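# Find the light check weight, set it on dish

## Task

Four check weights are present and exactly one weighs less than the rest. Use the balance to identify it: its pointer stays over the white mark when both pans hold equal loads and leans toward whichever side is lighter when they differ. Lay that lighter weight flat on the red dish, and make sure none of the other three ends up on the dish. Nothing may go inside or underneath any furniture, or the attempt fails. Apart from the weights and the dish, every object must finish resting directly on the same piece of furniture it sits on now. The result only counts if it stays in place without a robot holding it. When finished, open the grippers and move the arms away.

## Robot and tools

Robots: three identical i2rt Big YAM arms named arm1, arm2 and arm3. Each has six revolute joints, a two-finger gripper and a wrist camera. With joints 1 and 6 at zero and the hand level and facing forward, the wrist camera rides on top of the hand and views the fingertips. The hand reaches roughly 1.0 m from the joint-1 axis when fully extended. Two fixed room cameras, room_a and room_b, also exist. Camera names: arm1_cam_wrist, arm2_cam_wrist, arm3_cam_wrist, room_a, room_b, or all.

Frame: one shared scene frame with its origin on the floor and +z upward. The hand point lies midway between the fingertips; the hand's z axis runs along the fingers and its y axis is the opening direction. No call takes Cartesian coordinates; all motion is commanded in joint space.

Tool execute_actions: arguments actions and cameras. actions is a list holding exactly one action, or empty to just read state and images. The action is an object keyed by robot name; under each name sits joints, a map from joint name to an absolute target (not an offset). Any subset of arms and joints may appear; all named motions begin together and may finish at different times. Keys and ranges: joint1_rad -2.879 to 2.879 (base yaw; positive is counter-clockwise seen from above; zero points the arm the way its foot faces); joint2_rad 0 to 3.141 (shoulder; zero has the upper arm roughly level pointing back, increasing lifts it up then forward); joint3_rad 0 to 3.019 (elbow; zero is fully folded, increasing opens it); joint4_rad -1.692 to 1.57 (hand pitch; positive tips fingers up); joint5_rad -1.57 to 1.57 (sideways hand swing; positive toward the arm's right); joint6_rad -2.094 to 2.094 (hand roll; positive is clockwise viewed from behind the hand); gripper_m 0 to 0.093, fingertip gap in meters. Arm joints are in radians. Completion tolerances are ±0.045, ±0.14, ±0.09, ±0.055, ±0.03, ±0.035 rad and ±0.003 m respectively. One action runs at most 15 s. Example: {"arm1": {"joints": {"gripper_m": 0.05}}, "arm2": {"joints": {"joint1_rad": 0.3}}}. Any unknown key or out-of-range number rejects the whole call and nothing moves. cameras is a list of names; omitted, null or ["all"] returns every camera, [] returns none. Joints run at different speeds, so the hand can sweep a wide arc between postures. Omitted joints or arms may keep driving toward earlier targets.

Tool wait: seconds from 0 to 10; commands nothing new and returns the same state and images as an empty action.

Tool zoom_image: camera plus region [x0, y0, x1, y1] in pixels of that camera's most recent full image, origin top-left, at most 504 by 504. Only cameras that returned full images in the latest result can be zoomed.

Tool finished_scene: scene number (1 or 2). It is final and reports whether the goal holds; its result gives the next scene's task. Replying with no tool call ends all remaining scenes. If resuming from a summary, first send an empty execute_actions to learn the current scene and task.

Reading results: each call returns per-robot state (joint_positions, joint torques) and one image per requested camera, listed on the pictures line in image order. joint_status describes how each commanded motion ended: reached, off_target (stopped short and may still be pushing), contact_stop or time_out (target dropped, joint holds where it stopped; a timed-out joint may keep a nearby target and push on, shown in on_its_own), not_followed (a self/inter-arm collision check withheld the arm's joint targets, usually with a cause line; a gripper target in the same action still runs, and withheld targets may be retried on later actions). on_its_own lists what this call did not command; its held at value is the target being held, not the current position. To relieve a pushing joint, command its reported position. Tiny target changes may not move a joint. A joint carrying a load slowly sags. Torque readings include per-arm offsets, scaling, friction and noise, so they are rough; they are nonzero in free air. If a stop is reported, later motion calls in that same reply are skipped.

Heat: sustained loads warm motors, even while you are thinking. A MOTOR HOT line appears at 85 °C; at 100 °C an OVER-TEMPERATURE FAULT drops that arm and its gripper until it cools, and affected keys read limit_stop_at_motor_heat; resend those targets afterward. Heat partly carries into the next scene.

Timing: the simulation keeps running while you compose replies, with arms holding the last command. Faster robot motion is better.

Avoid: hard pressing between two arms (ends the run) or hard arm collisions; the clearance check misses fingers, gripper housings and wrist cameras and can react late. Arms keep pushing on contact and can push hard, so do not drive into furniture. Do not drop, slam or knock objects, push anything off the work area or onto the floor, or let anything go inside or under furniture. Loose objects may occasionally get nudged by something, so recheck before finishing.

Each tool is called as name([rows], argument=value, ...), one row to a line, values as JSON.

## Session

I'll start by looking at the current state of the scene.

execute_actions(actions=[])

Scene clock: 0.00 s.
Joint torques (N m, as the arm reports them, + toward a larger angle): no reading
Motor temperatures (°C, as the motors report them): arm1=[20 22 21 21 20 21] | arm2=[23 23 20 23 20 24] | arm3=[23 23 23 22 23 22]
arm1.joint_positions: joint1_rad=-0.680 joint2_rad=+0.395 joint3_rad=+1.364 joint4_rad=-1.232 joint5_rad=-0.132 joint6_rad=+0.638 gripper_m=+0.094
arm1.joint_status: not commanded
arm1.hand: x=-1.0351 y=-0.2617 z=+1.4352 quat_wxyz=(-0.473, -0.775, -0.174, +0.381) (m; scene frame)
arm2.joint_positions: joint1_rad=-0.491 joint2_rad=+0.545 joint3_rad=+1.528 joint4_rad=-1.202 joint5_rad=-0.149 joint6_rad=-0.756 gripper_m=+0.094
arm2.joint_status: not commanded
arm2.hand: x=-0.1668 y=-0.2017 z=+1.5571 quat_wxyz=(-0.188, -0.403, -0.667, +0.598) (m; scene frame)
arm3.joint_positions: joint1_rad=-0.541 joint2_rad=+0.512 joint3_rad=+1.640 joint4_rad=-1.411 joint5_rad=-0.259 joint6_rad=-0.054 gripper_m=+0.095
arm3.joint_status: not commanded
arm3.hand: x=+1.0842 y=+0.2710 z=+1.4612 quat_wxyz=(-0.447, +0.531, -0.593, -0.408) (m; scene frame)
pictures: arm1_cam_wrist, arm2_cam_wrist, arm3_cam_wrist, room_a, room_b
Images, in order (width x height): arm1_cam_wrist 896x504, arm2_cam_wrist 896x504, arm3_cam_wrist 896x504, room_a 896x504, room_b 896x504.

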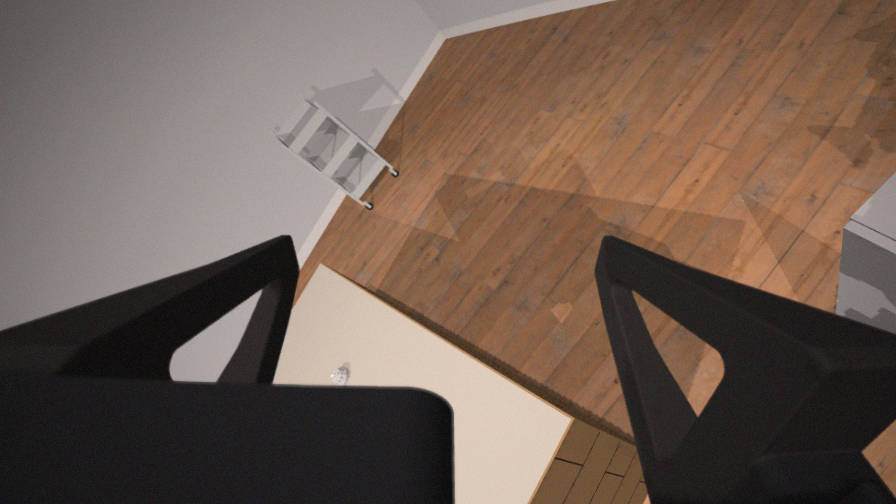

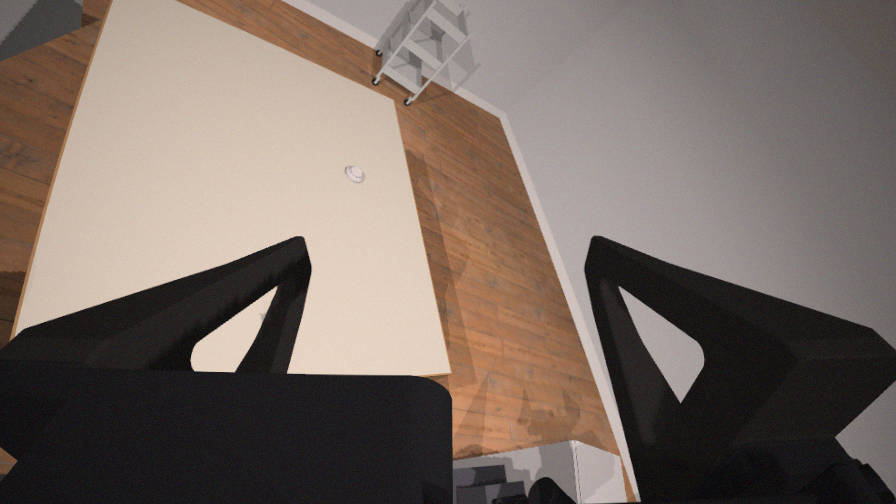

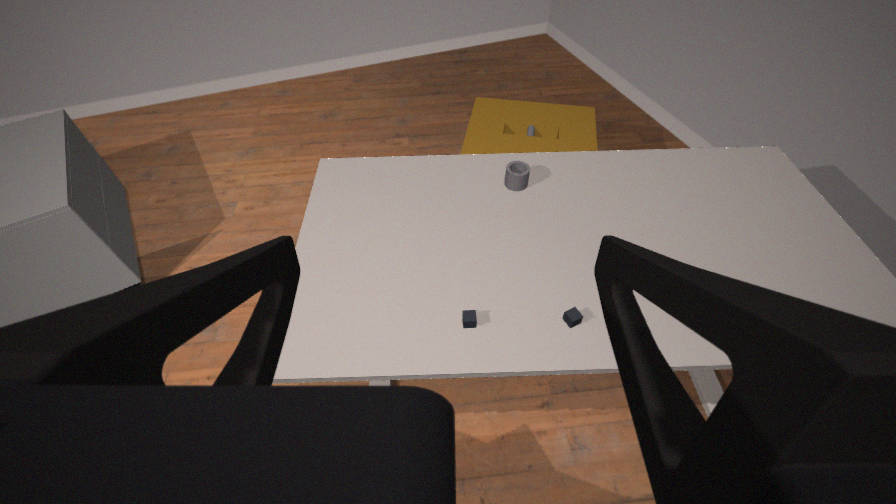

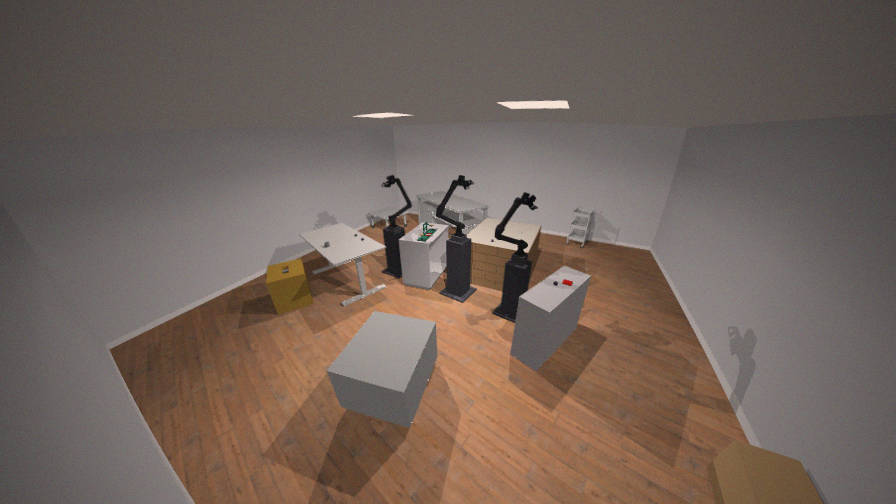

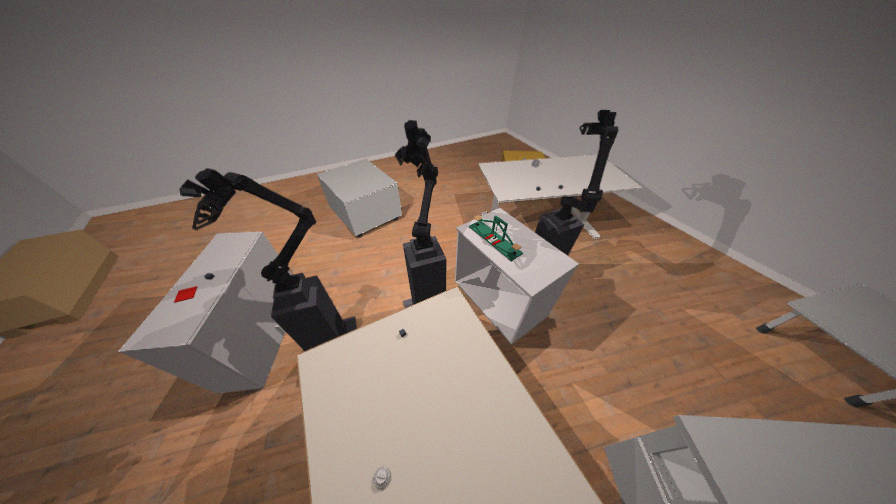

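zoom_image(camera="room_b", region=[430, 130, 660, 290])

zoom_image(camera="room_b", region=[110, 150, 480, 400])

zoom_image(camera="room_a", region=[260, 160, 620, 380])

Region (430, 130, 660, 290) of room_b's 896x504 image, scaled by 2.191, with more detail than that image has; it fills the top 351 rows of this view, and the rest is white.

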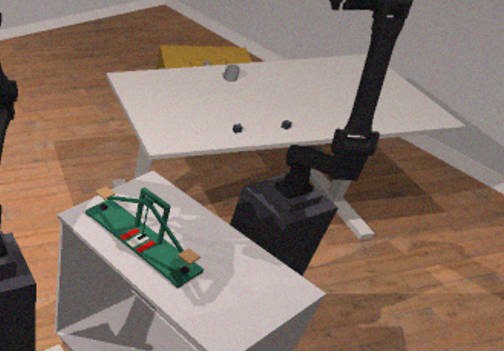

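Region (110, 150, 480, 400) of room_b's 896x504 image, scaled by 1.362, with more detail than that image has; it fills the top 341 rows of this view, and the rest is white.

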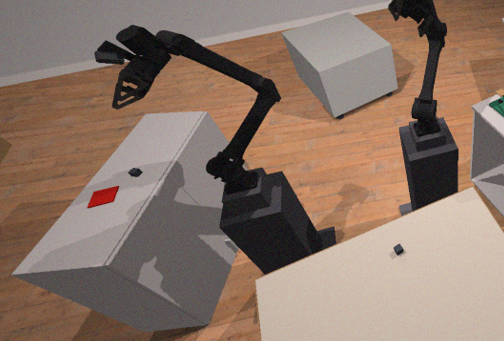

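Region (260, 160, 620, 380) of room_a's 896x504 image, scaled by 1.400, with more detail than that image has.

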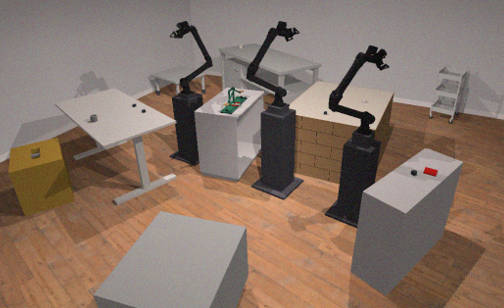

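execute_actions([
  {"arm1": {"joints": {"joint1_rad": -1.4, "joint5_rad": 0, "joint6_rad": 0}}, "arm2": {"joints": {"joint5_rad": 0, "joint6_rad": 0}}, "arm3": {"joints": {"joint5_rad": 0, "joint6_rad": 0}}},
])

Scene clock: 4.90 s.
Joint torques (N m, as the arm reports them, + toward a larger angle): arm1=[-0.08  6.3   7.05  2.08  0.06  0.  ] | arm2=[-0.05  4.04  9.47  2.2   0.12  0.04] | arm3=[0.6  8.62 5.51 2.22 0.17 0.09]
Motor temperatures (°C, as the motors report them): arm1=[20 22 22 21 20 21] | arm2=[23 23 20 23 20 24] | arm3=[23 23 23 22 23 22]
arm1.joint_positions: joint1_rad=-1.396 joint2_rad=+0.395 joint3_rad=+1.364 joint4_rad=-1.232 joint5_rad=-0.002 joint6_rad=+0.009 gripper_m=+0.094
arm1.joint_status: all done
arm1.hand: x=-1.1163 y=-0.1634 z=+1.4352 quat_wxyz=(-0.081, -0.788, -0.101, +0.602) (m; scene frame)
arm2.joint_positions: joint1_rad=-0.491 joint2_rad=+0.545 joint3_rad=+1.528 joint4_rad=-1.202 joint5_rad=-0.004 joint6_rad=-0.008 gripper_m=+0.094
arm2.joint_status: all done
arm2.hand: x=-0.1904 y=-0.1940 z=+1.5567 quat_wxyz=(-0.347, -0.646, -0.437, +0.520) (m; scene frame)
arm3.joint_positions: joint1_rad=-0.541 joint2_rad=+0.512 joint3_rad=+1.640 joint4_rad=-1.411 joint5_rad=-0.004 joint6_rad=-0.012 gripper_m=+0.095
arm3.joint_status: all done
arm3.hand: x=+1.1267 y=+0.2605 z=+1.4600 quat_wxyz=(-0.500, +0.459, -0.653, -0.336) (m; scene frame)
pictures: arm1_cam_wrist, arm2_cam_wrist, arm3_cam_wrist, room_a, room_b
Images, in order (width x height): arm1_cam_wrist 896x504, arm2_cam_wrist 896x504, arm3_cam_wrist 896x504, room_a 896x504, room_b 896x504.

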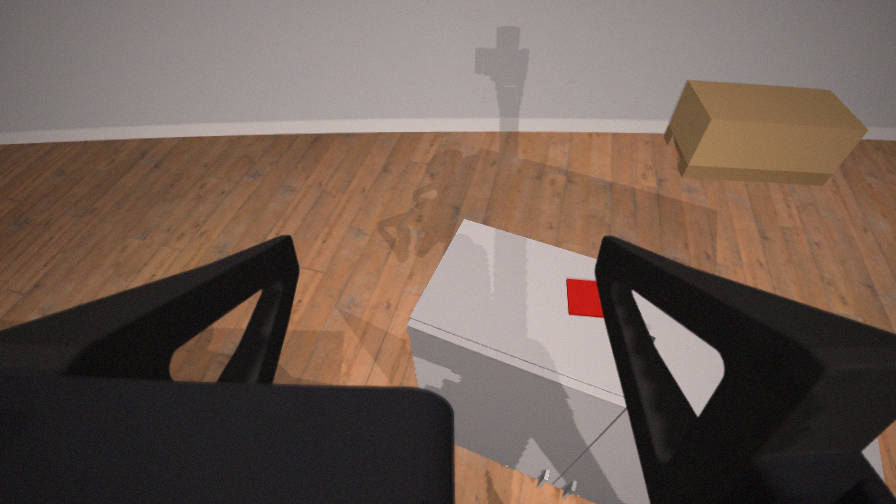

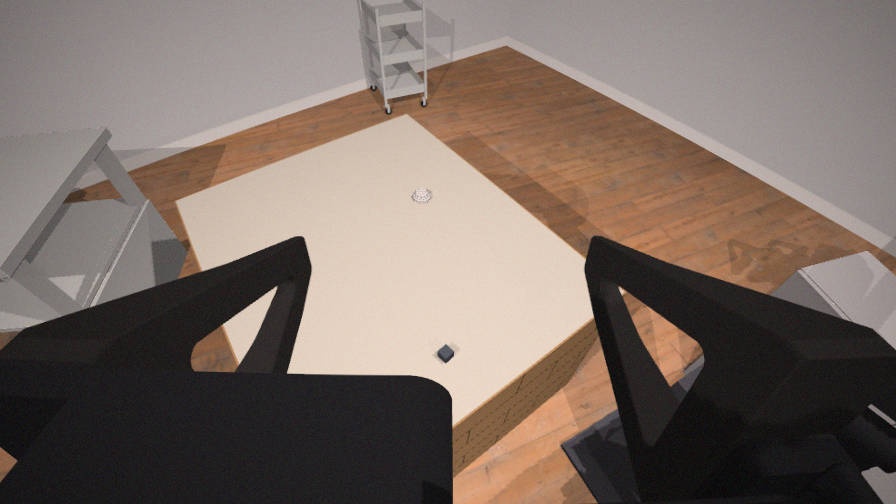

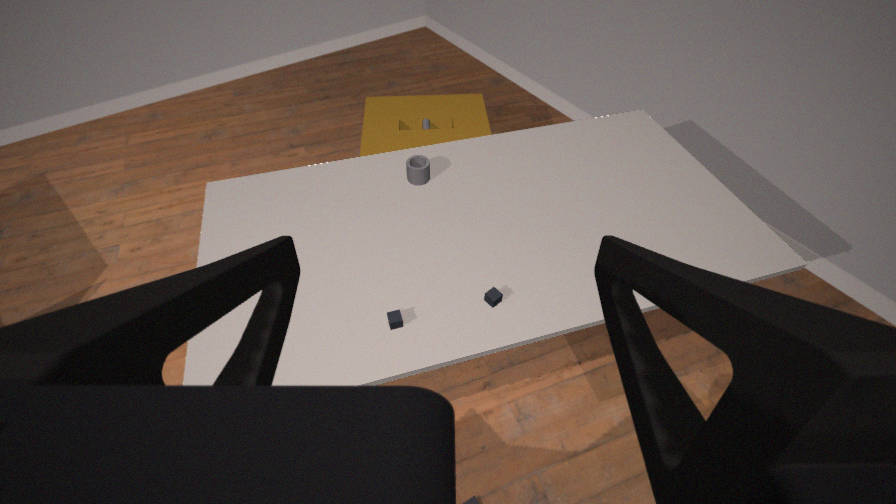

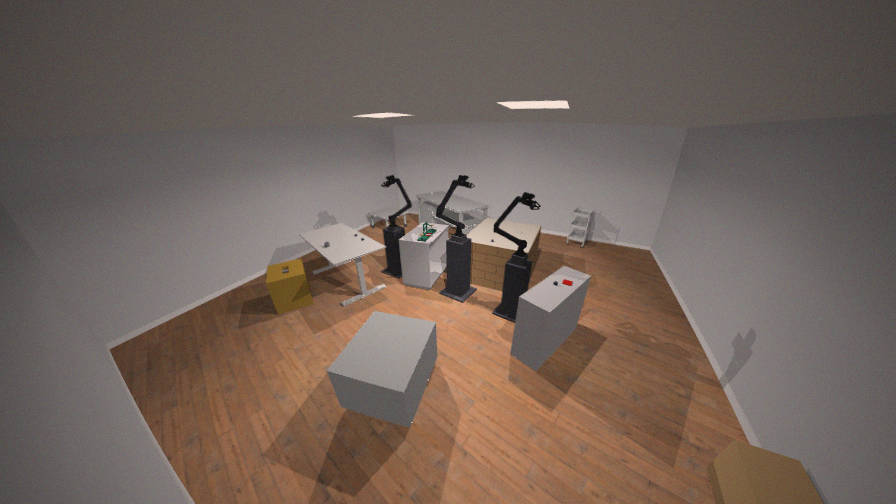

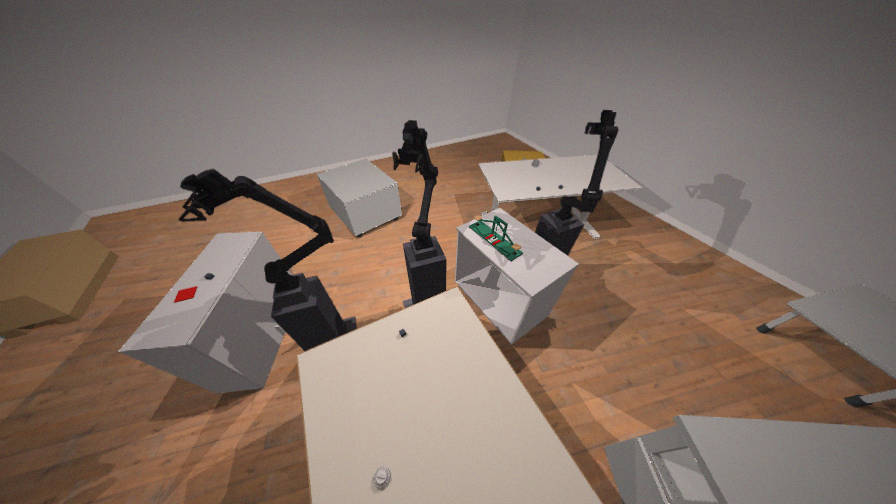

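execute_actions([
  {"arm1": {"joints": {"joint1_rad": -1.75, "joint4_rad": -1.65}}, "arm2": {"joints": {"joint3_rad": 1.1}}, "arm3": {"joints": {"joint2_rad": 1.2}}},
], cameras=["arm1_cam_wrist", "arm2_cam_wrist", "arm3_cam_wrist"])

Scene clock: 7.27 s.
Joint torques (N m, as the arm reports them, + toward a larger angle): arm1=[-0.06  6.56  6.87  1.37  0.06 -0.01] | arm2=[-0.09  0.2  11.9   1.96  0.11  0.09] | arm3=[ 0.54 -5.72  9.9   1.61  0.15  0.1 ]
Motor temperatures (°C, as the motors report them): arm1=[20 22 22 21 20 21] | arm2=[23 23 21 23 20 24] | arm3=[23 23 24 22 23 22]
arm1.joint_positions: joint1_rad=-1.746 joint2_rad=+0.395 joint3_rad=+1.364 joint4_rad=-1.643 joint5_rad=-0.002 joint6_rad=+0.009 gripper_m=+0.094
arm1.joint_status: all done
arm1.hand: x=-1.0756 y=-0.1143 z=+1.3458 quat_wxyz=(+0.018, -0.900, +0.043, +0.433) (m; scene frame)
arm2.joint_positions: joint1_rad=-0.491 joint2_rad=+0.552 joint3_rad=+1.084 joint4_rad=-1.202 joint5_rad=-0.004 joint6_rad=-0.007 gripper_m=+0.094
arm2.joint_status: all done
arm2.hand: x=-0.2177 y=-0.2603 z=+1.3351 quat_wxyz=(-0.242, -0.746, -0.504, +0.362) (m; scene frame)
arm3.joint_positions: joint1_rad=-0.541 joint2_rad=+1.203 joint3_rad=+1.629 joint4_rad=-1.411 joint5_rad=-0.004 joint6_rad=-0.012 gripper_m=+0.095
arm3.joint_status: all done
arm3.hand: x=+1.2394 y=+0.5481 z=+1.2713 quat_wxyz=(-0.243, +0.548, -0.784, -0.161) (m; scene frame)
pictures: arm1_cam_wrist, arm2_cam_wrist, arm3_cam_wrist
Images, in order (width x height): arm1_cam_wrist 896x504, arm2_cam_wrist 896x504, arm3_cam_wrist 896x504.

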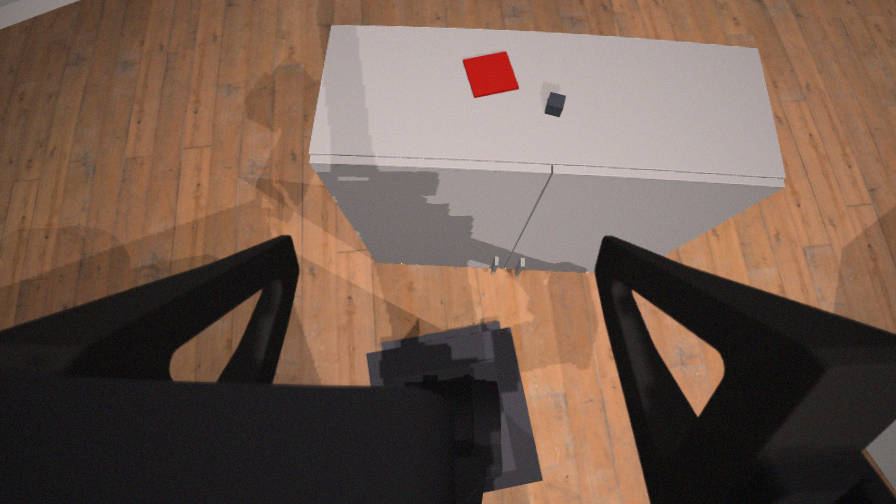

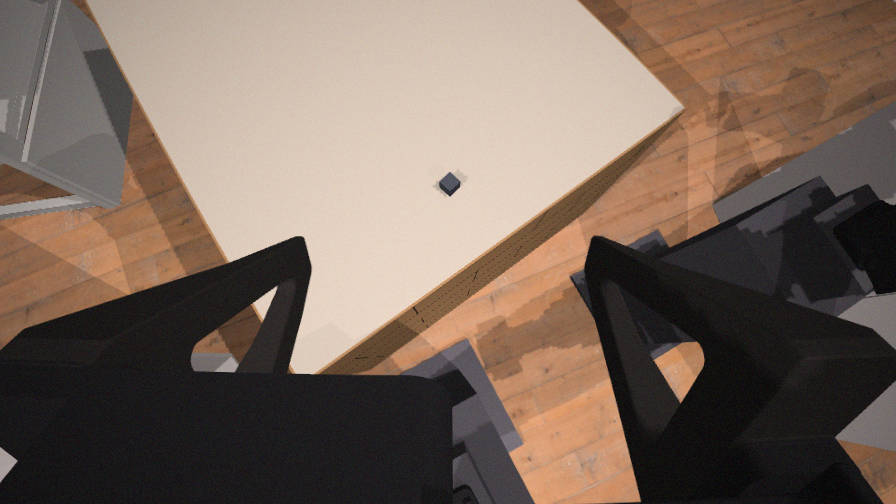

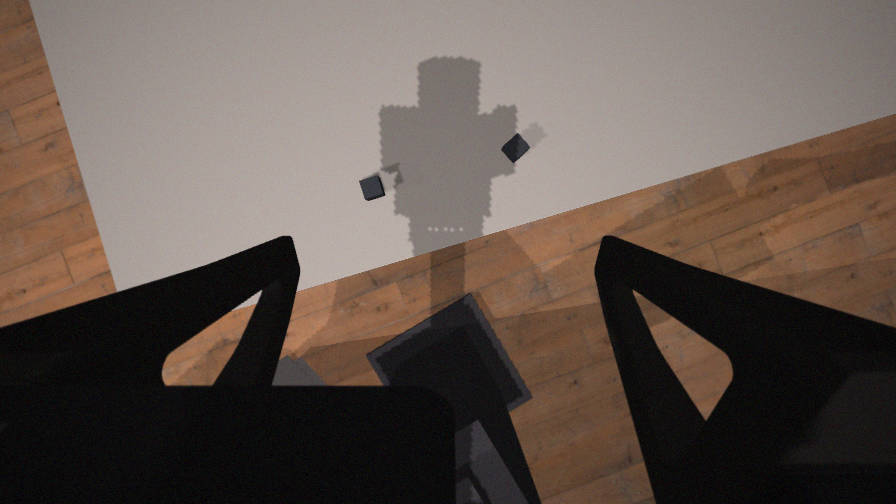

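zoom_image(camera="arm3_cam_wrist", region=[340, 110, 560, 280])

zoom_image(camera="arm1_cam_wrist", region=[440, 30, 600, 140])

zoom_image(camera="arm2_cam_wrist", region=[400, 150, 500, 220])

Region (340, 110, 560, 280) of arm3_cam_wrist's 896x504 image, scaled by 2.291, with more detail than that image has; it fills the top 389 rows of this view, and the rest is white.

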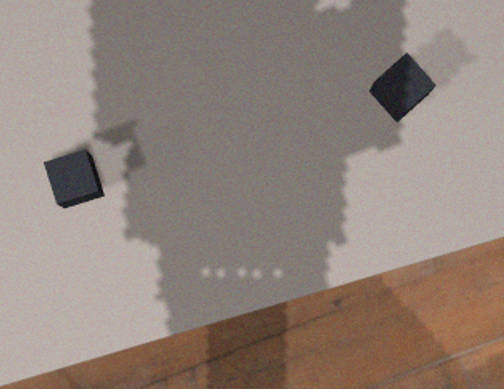

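Region (440, 30, 600, 140) of arm1_cam_wrist's 896x504 image, scaled by 3.150, with more detail than that image has; it fills the top 346 rows of this view, and the rest is white.

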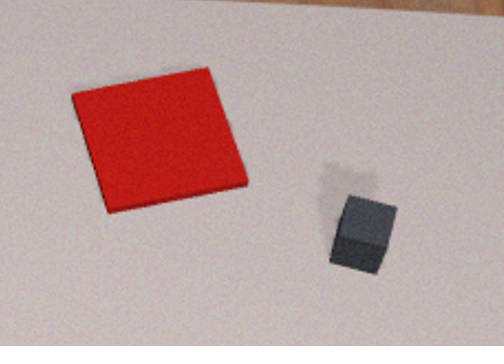

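Region (400, 150, 500, 220) of arm2_cam_wrist's 896x504 image, scaled by 5.040, with more detail than that image has; it fills the top 353 rows of this view, and the rest is white.

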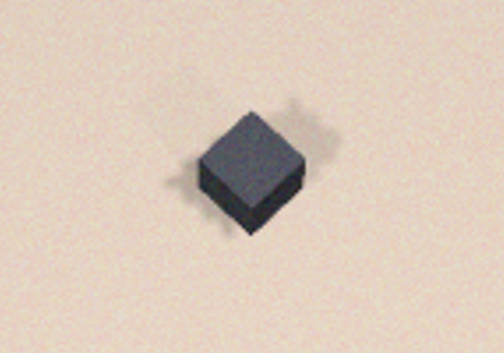

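execute_actions([
  {"arm1": {"joints": {"joint1_rad": -2.084, "joint2_rad": 1.913, "joint3_rad": 1.733, "joint4_rad": -1.39}}, "arm2": {"joints": {"joint2_rad": 2.129, "joint3_rad": 1.542, "joint4_rad": -0.984, "joint6_rad": 0.785}}, "arm3": {"joints": {"joint1_rad": -0.328, "joint2_rad": 1.82, "joint3_rad": 1.429, "joint4_rad": -1.185, "joint6_rad": -0.06}}},
])

Scene clock: 16.87 s.
Joint torques (N m, as the arm reports them, + toward a larger angle): arm1=[ -0.24 -15.95   8.72   0.21   0.06  -0.01] | arm2=[ -0.05 -22.46  10.54   0.47   0.16   0.11] | arm3=[ -0.36 -14.94   9.04   0.88   0.04  -0.13]
Motor temperatures (°C, as the motors report them): arm1=[20 23 23 21 20 21] | arm2=[23 23 22 23 20 24] | arm3=[23 23 26 22 23 22]
arm1.joint_positions: joint1_rad=-2.079 joint2_rad=+1.923 joint3_rad=+1.714 joint4_rad=-1.388 joint5_rad=-0.002 joint6_rad=+0.008 gripper_m=+0.094
arm1.joint_status: all done
arm1.hand: x=-1.5013 y=+0.1167 z=+0.9840 quat_wxyz=(-0.002, -0.977, +0.214, -0.012) (m; scene frame)
arm2.joint_positions: joint1_rad=-0.491 joint2_rad=+2.137 joint3_rad=+1.513 joint4_rad=-0.987 joint5_rad=-0.004 joint6_rad=+0.778 gripper_m=+0.094
arm2.joint_status: all done
arm2.hand: x=-0.3421 y=-0.5616 z=+0.8522 quat_wxyz=(+0.015, -0.980, -0.200, -0.013) (m; scene frame)
arm3.joint_positions: joint1_rad=-0.322 joint2_rad=+1.830 joint3_rad=+1.409 joint4_rad=-1.197 joint5_rad=-0.001 joint6_rad=-0.048 gripper_m=+0.095
arm3.joint_status: all done
arm3.hand: x=+1.1653 y=+0.6606 z=+0.8870 quat_wxyz=(+0.014, +0.671, -0.742, +0.017) (m; scene frame)
pictures: arm1_cam_wrist, arm2_cam_wrist, arm3_cam_wrist, room_a, room_b
Images, in order (width x height): arm1_cam_wrist 896x504, arm2_cam_wrist 896x504, arm3_cam_wrist 896x504, room_a 896x504, room_b 896x504.

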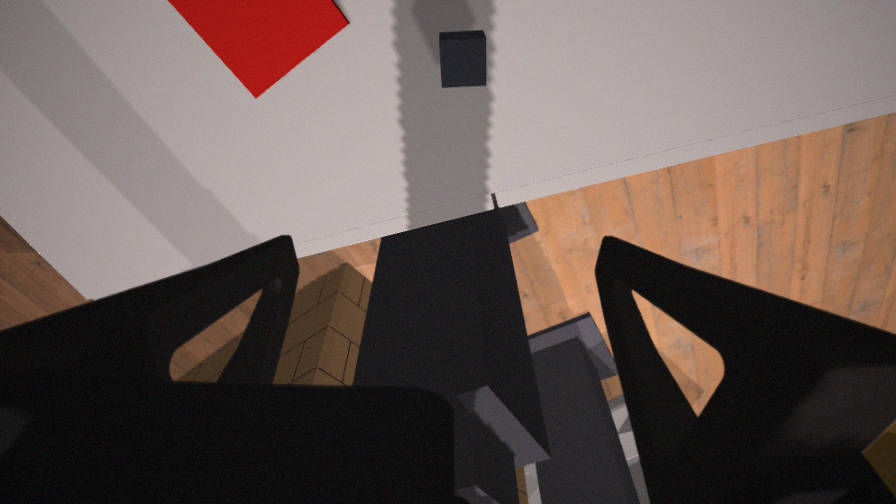

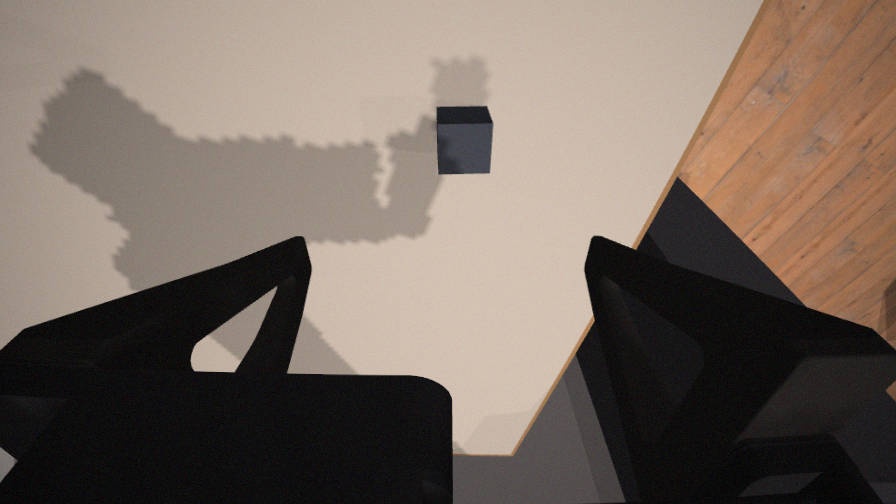

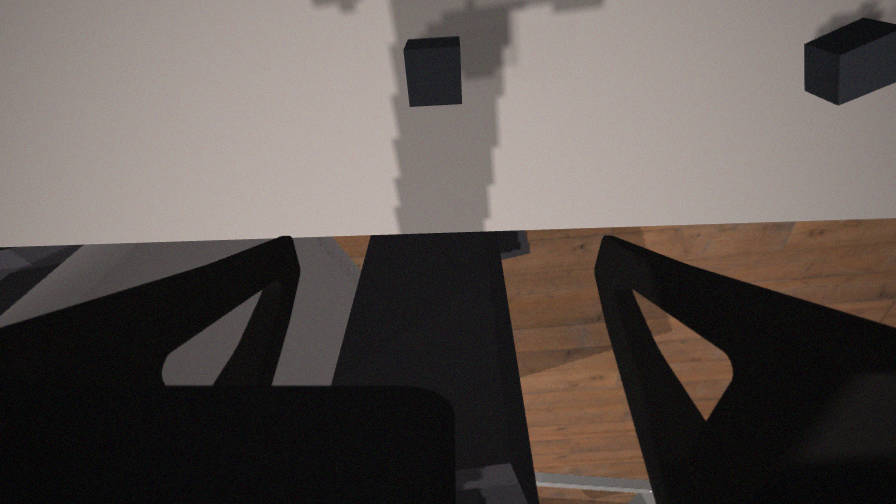

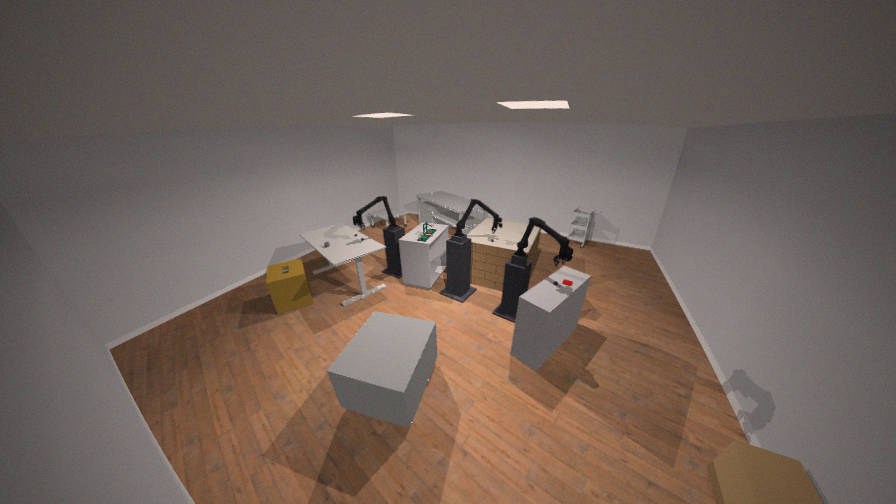

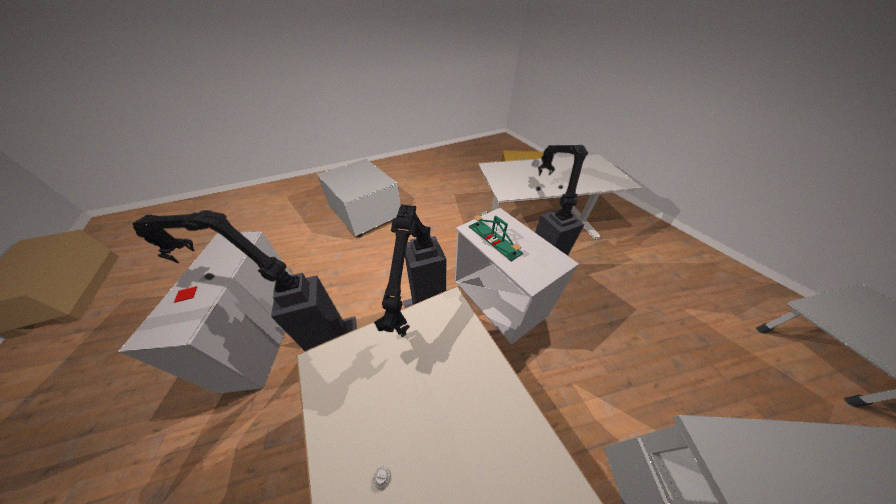

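zoom_image(camera="arm3_cam_wrist", region=[380, 20, 500, 120])

zoom_image(camera="arm2_cam_wrist", region=[410, 90, 530, 190])

zoom_image(camera="arm1_cam_wrist", region=[410, 10, 530, 110])

zoom_image(camera="arm2_cam_wrist", region=[260, 220, 640, 320])

Region (380, 20, 500, 120) of arm3_cam_wrist's 896x504 image, scaled by 4.200, with more detail than that image has.

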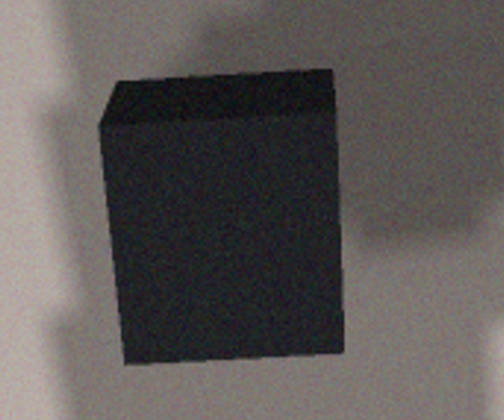

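Region (410, 90, 530, 190) of arm2_cam_wrist's 896x504 image, scaled by 4.200, with more detail than that image has.

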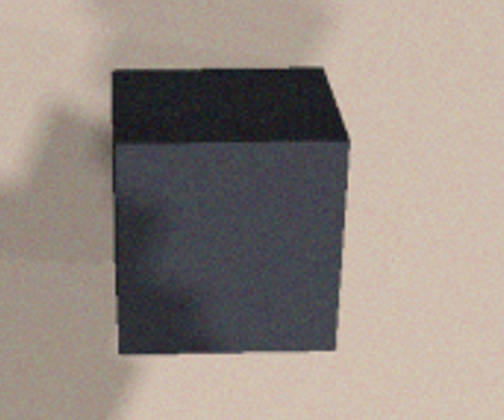

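Region (410, 10, 530, 110) of arm1_cam_wrist's 896x504 image, scaled by 4.200, with more detail than that image has.

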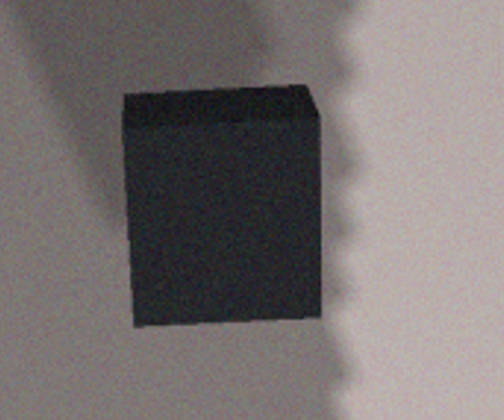

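Region (260, 220, 640, 320) of arm2_cam_wrist's 896x504 image, scaled by 1.326, with more detail than that image has; it fills the top 133 rows of this view, and the rest is white.

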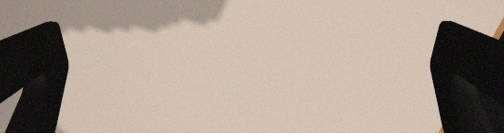

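execute_actions([
  {"arm1": {"joints": {"joint1_rad": -2.10, "joint2_rad": 2.143, "joint3_rad": 1.536, "joint4_rad": -0.94, "joint6_rad": -0.06}}, "arm2": {"joints": {"joint1_rad": -0.503, "joint2_rad": 2.283, "joint3_rad": 1.438, "joint4_rad": -0.697}}, "arm3": {"joints": {"joint1_rad": -0.305, "joint2_rad": 2.048, "joint3_rad": 1.316, "joint4_rad": -0.803, "joint6_rad": -0.085}}},
], cameras=["arm1_cam_wrist", "arm2_cam_wrist", "arm3_cam_wrist", "room_b"])

Scene clock: 25.30 s.
Joint torques (N m, as the arm reports them, + toward a larger angle): arm1=[ -0.15 -16.87   6.91   0.69   0.06  -0.01] | arm2=[ -0.46 -22.41   8.31   0.88   0.16   0.09] | arm3=[  0.83 -15.92   7.13   1.22   0.03  -0.14]
Motor temperatures (°C, as the motors report them): arm1=[20 23 24 21 20 21] | arm2=[23 24 22 23 20 24] | arm3=[23 24 26 22 23 22]
arm1.joint_positions: joint1_rad=-2.096 joint2_rad=+2.151 joint3_rad=+1.527 joint4_rad=-0.950 joint5_rad=-0.002 joint6_rad=-0.051 gripper_m=+0.094
arm1.joint_status: all done
arm1.hand: x=-1.5078 y=+0.1313 z=+0.7872 quat_wxyz=(+0.000, -0.981, +0.193, -0.001) (m; scene frame)
arm2.joint_positions: joint1_rad=-0.495 joint2_rad=+2.299 joint3_rad=+1.417 joint4_rad=-0.710 joint5_rad=-0.004 joint6_rad=+0.778 gripper_m=+0.094
arm2.joint_status: all done
arm2.hand: x=-0.3361 y=-0.5416 z=+0.7347 quat_wxyz=(+0.008, -0.980, -0.197, -0.008) (m; scene frame)
arm3.joint_positions: joint1_rad=-0.310 joint2_rad=+2.054 joint3_rad=+1.303 joint4_rad=-0.820 joint5_rad=-0.001 joint6_rad=-0.073 gripper_m=+0.095
arm3.joint_status: all done
arm3.hand: x=+1.1631 y=+0.6769 z=+0.7369 quat_wxyz=(-0.003, +0.684, -0.729, +0.003) (m; scene frame)
pictures: arm1_cam_wrist, arm2_cam_wrist, arm3_cam_wrist, room_b
Images, in order (width x height): arm1_cam_wrist 896x504, arm2_cam_wrist 896x504, arm3_cam_wrist 896x504, room_b 896x504.

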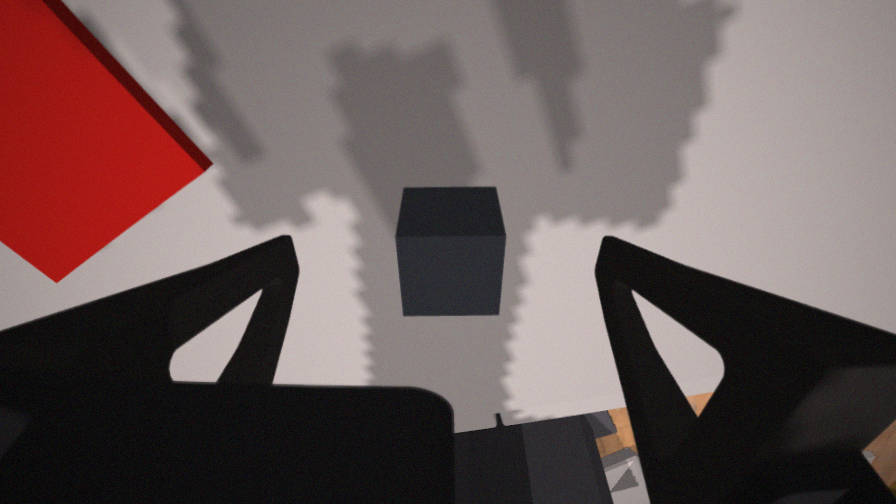

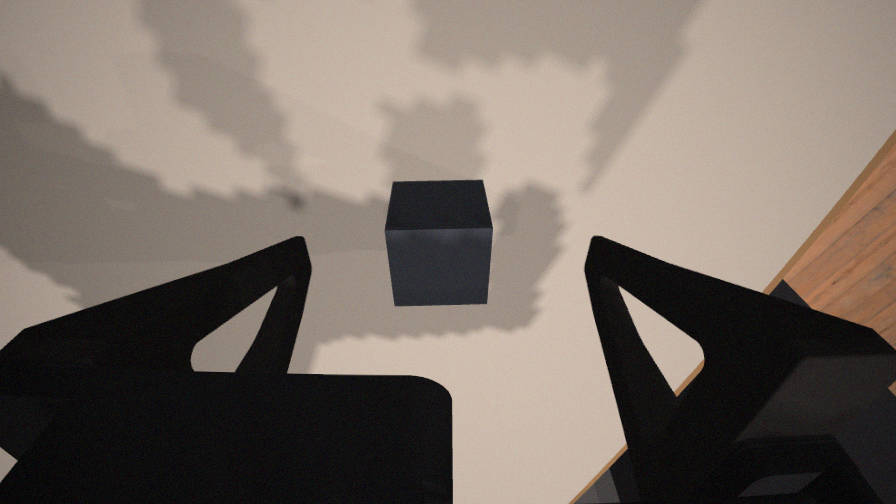

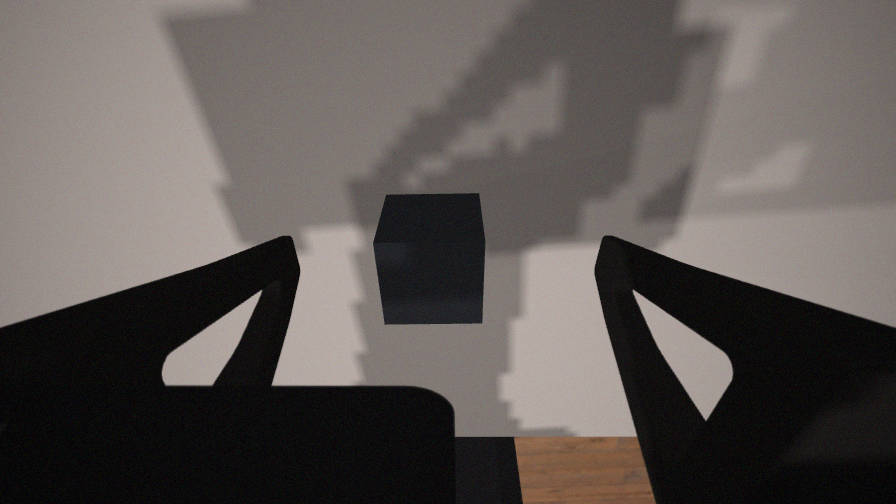

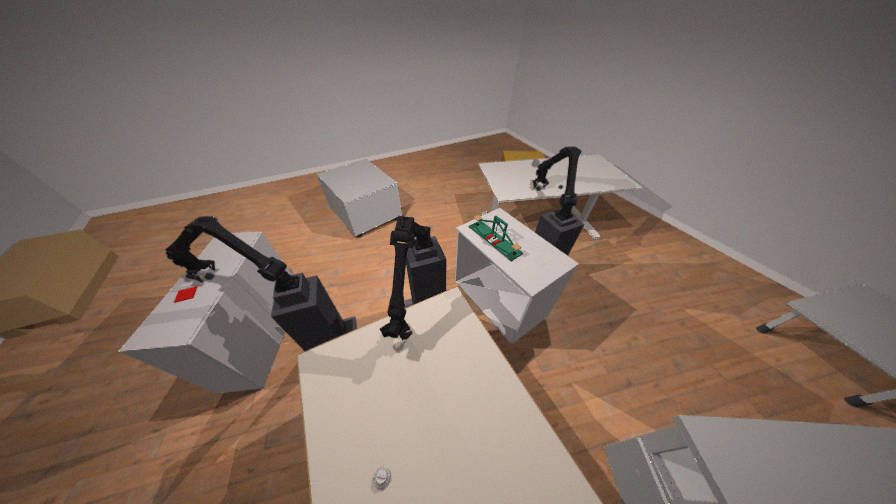

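zoom_image(camera="arm1_cam_wrist", region=[370, 170, 530, 330])

zoom_image(camera="arm2_cam_wrist", region=[360, 160, 520, 320])

zoom_image(camera="arm3_cam_wrist", region=[350, 180, 510, 340])

zoom_image(camera="arm1_cam_wrist", region=[250, 220, 330, 300])

zoom_image(camera="arm1_cam_wrist", region=[570, 220, 650, 300])

Region (370, 170, 530, 330) of arm1_cam_wrist's 896x504 image, scaled by 3.150, with more detail than that image has.

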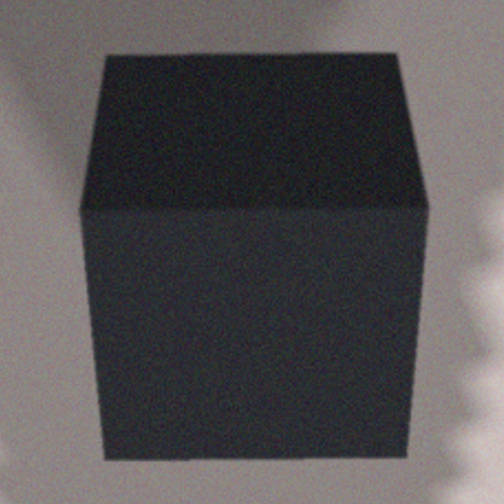

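Region (360, 160, 520, 320) of arm2_cam_wrist's 896x504 image, scaled by 3.150, with more detail than that image has.

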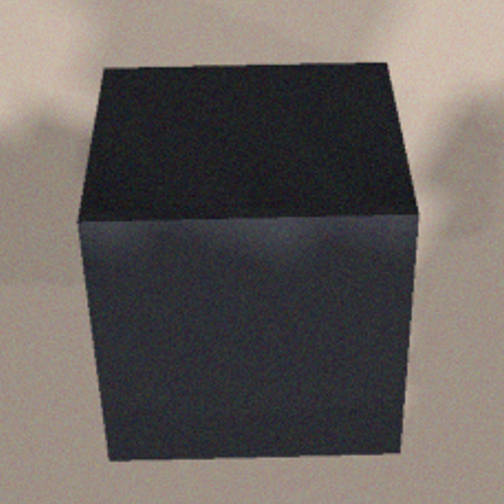

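Region (350, 180, 510, 340) of arm3_cam_wrist's 896x504 image, scaled by 3.150, with more detail than that image has.

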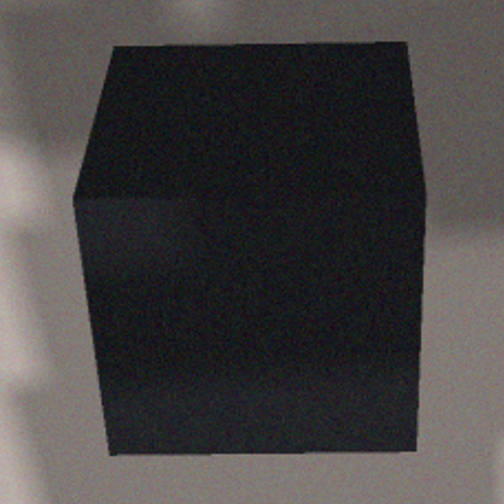

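Region (250, 220, 330, 300) of arm1_cam_wrist's 896x504 image, scaled by 6.300, with more detail than that image has.

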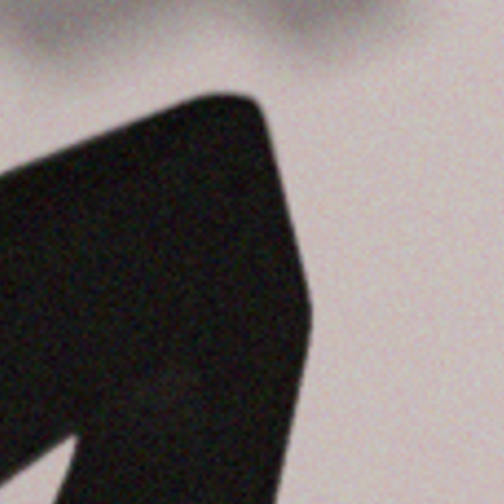

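Region (570, 220, 650, 300) of arm1_cam_wrist's 896x504 image, scaled by 6.300, with more detail than that image has.

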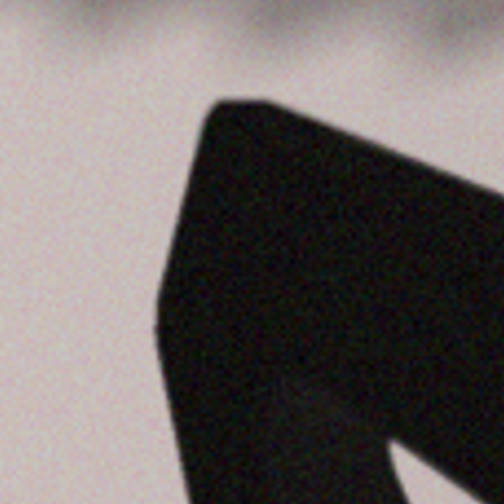

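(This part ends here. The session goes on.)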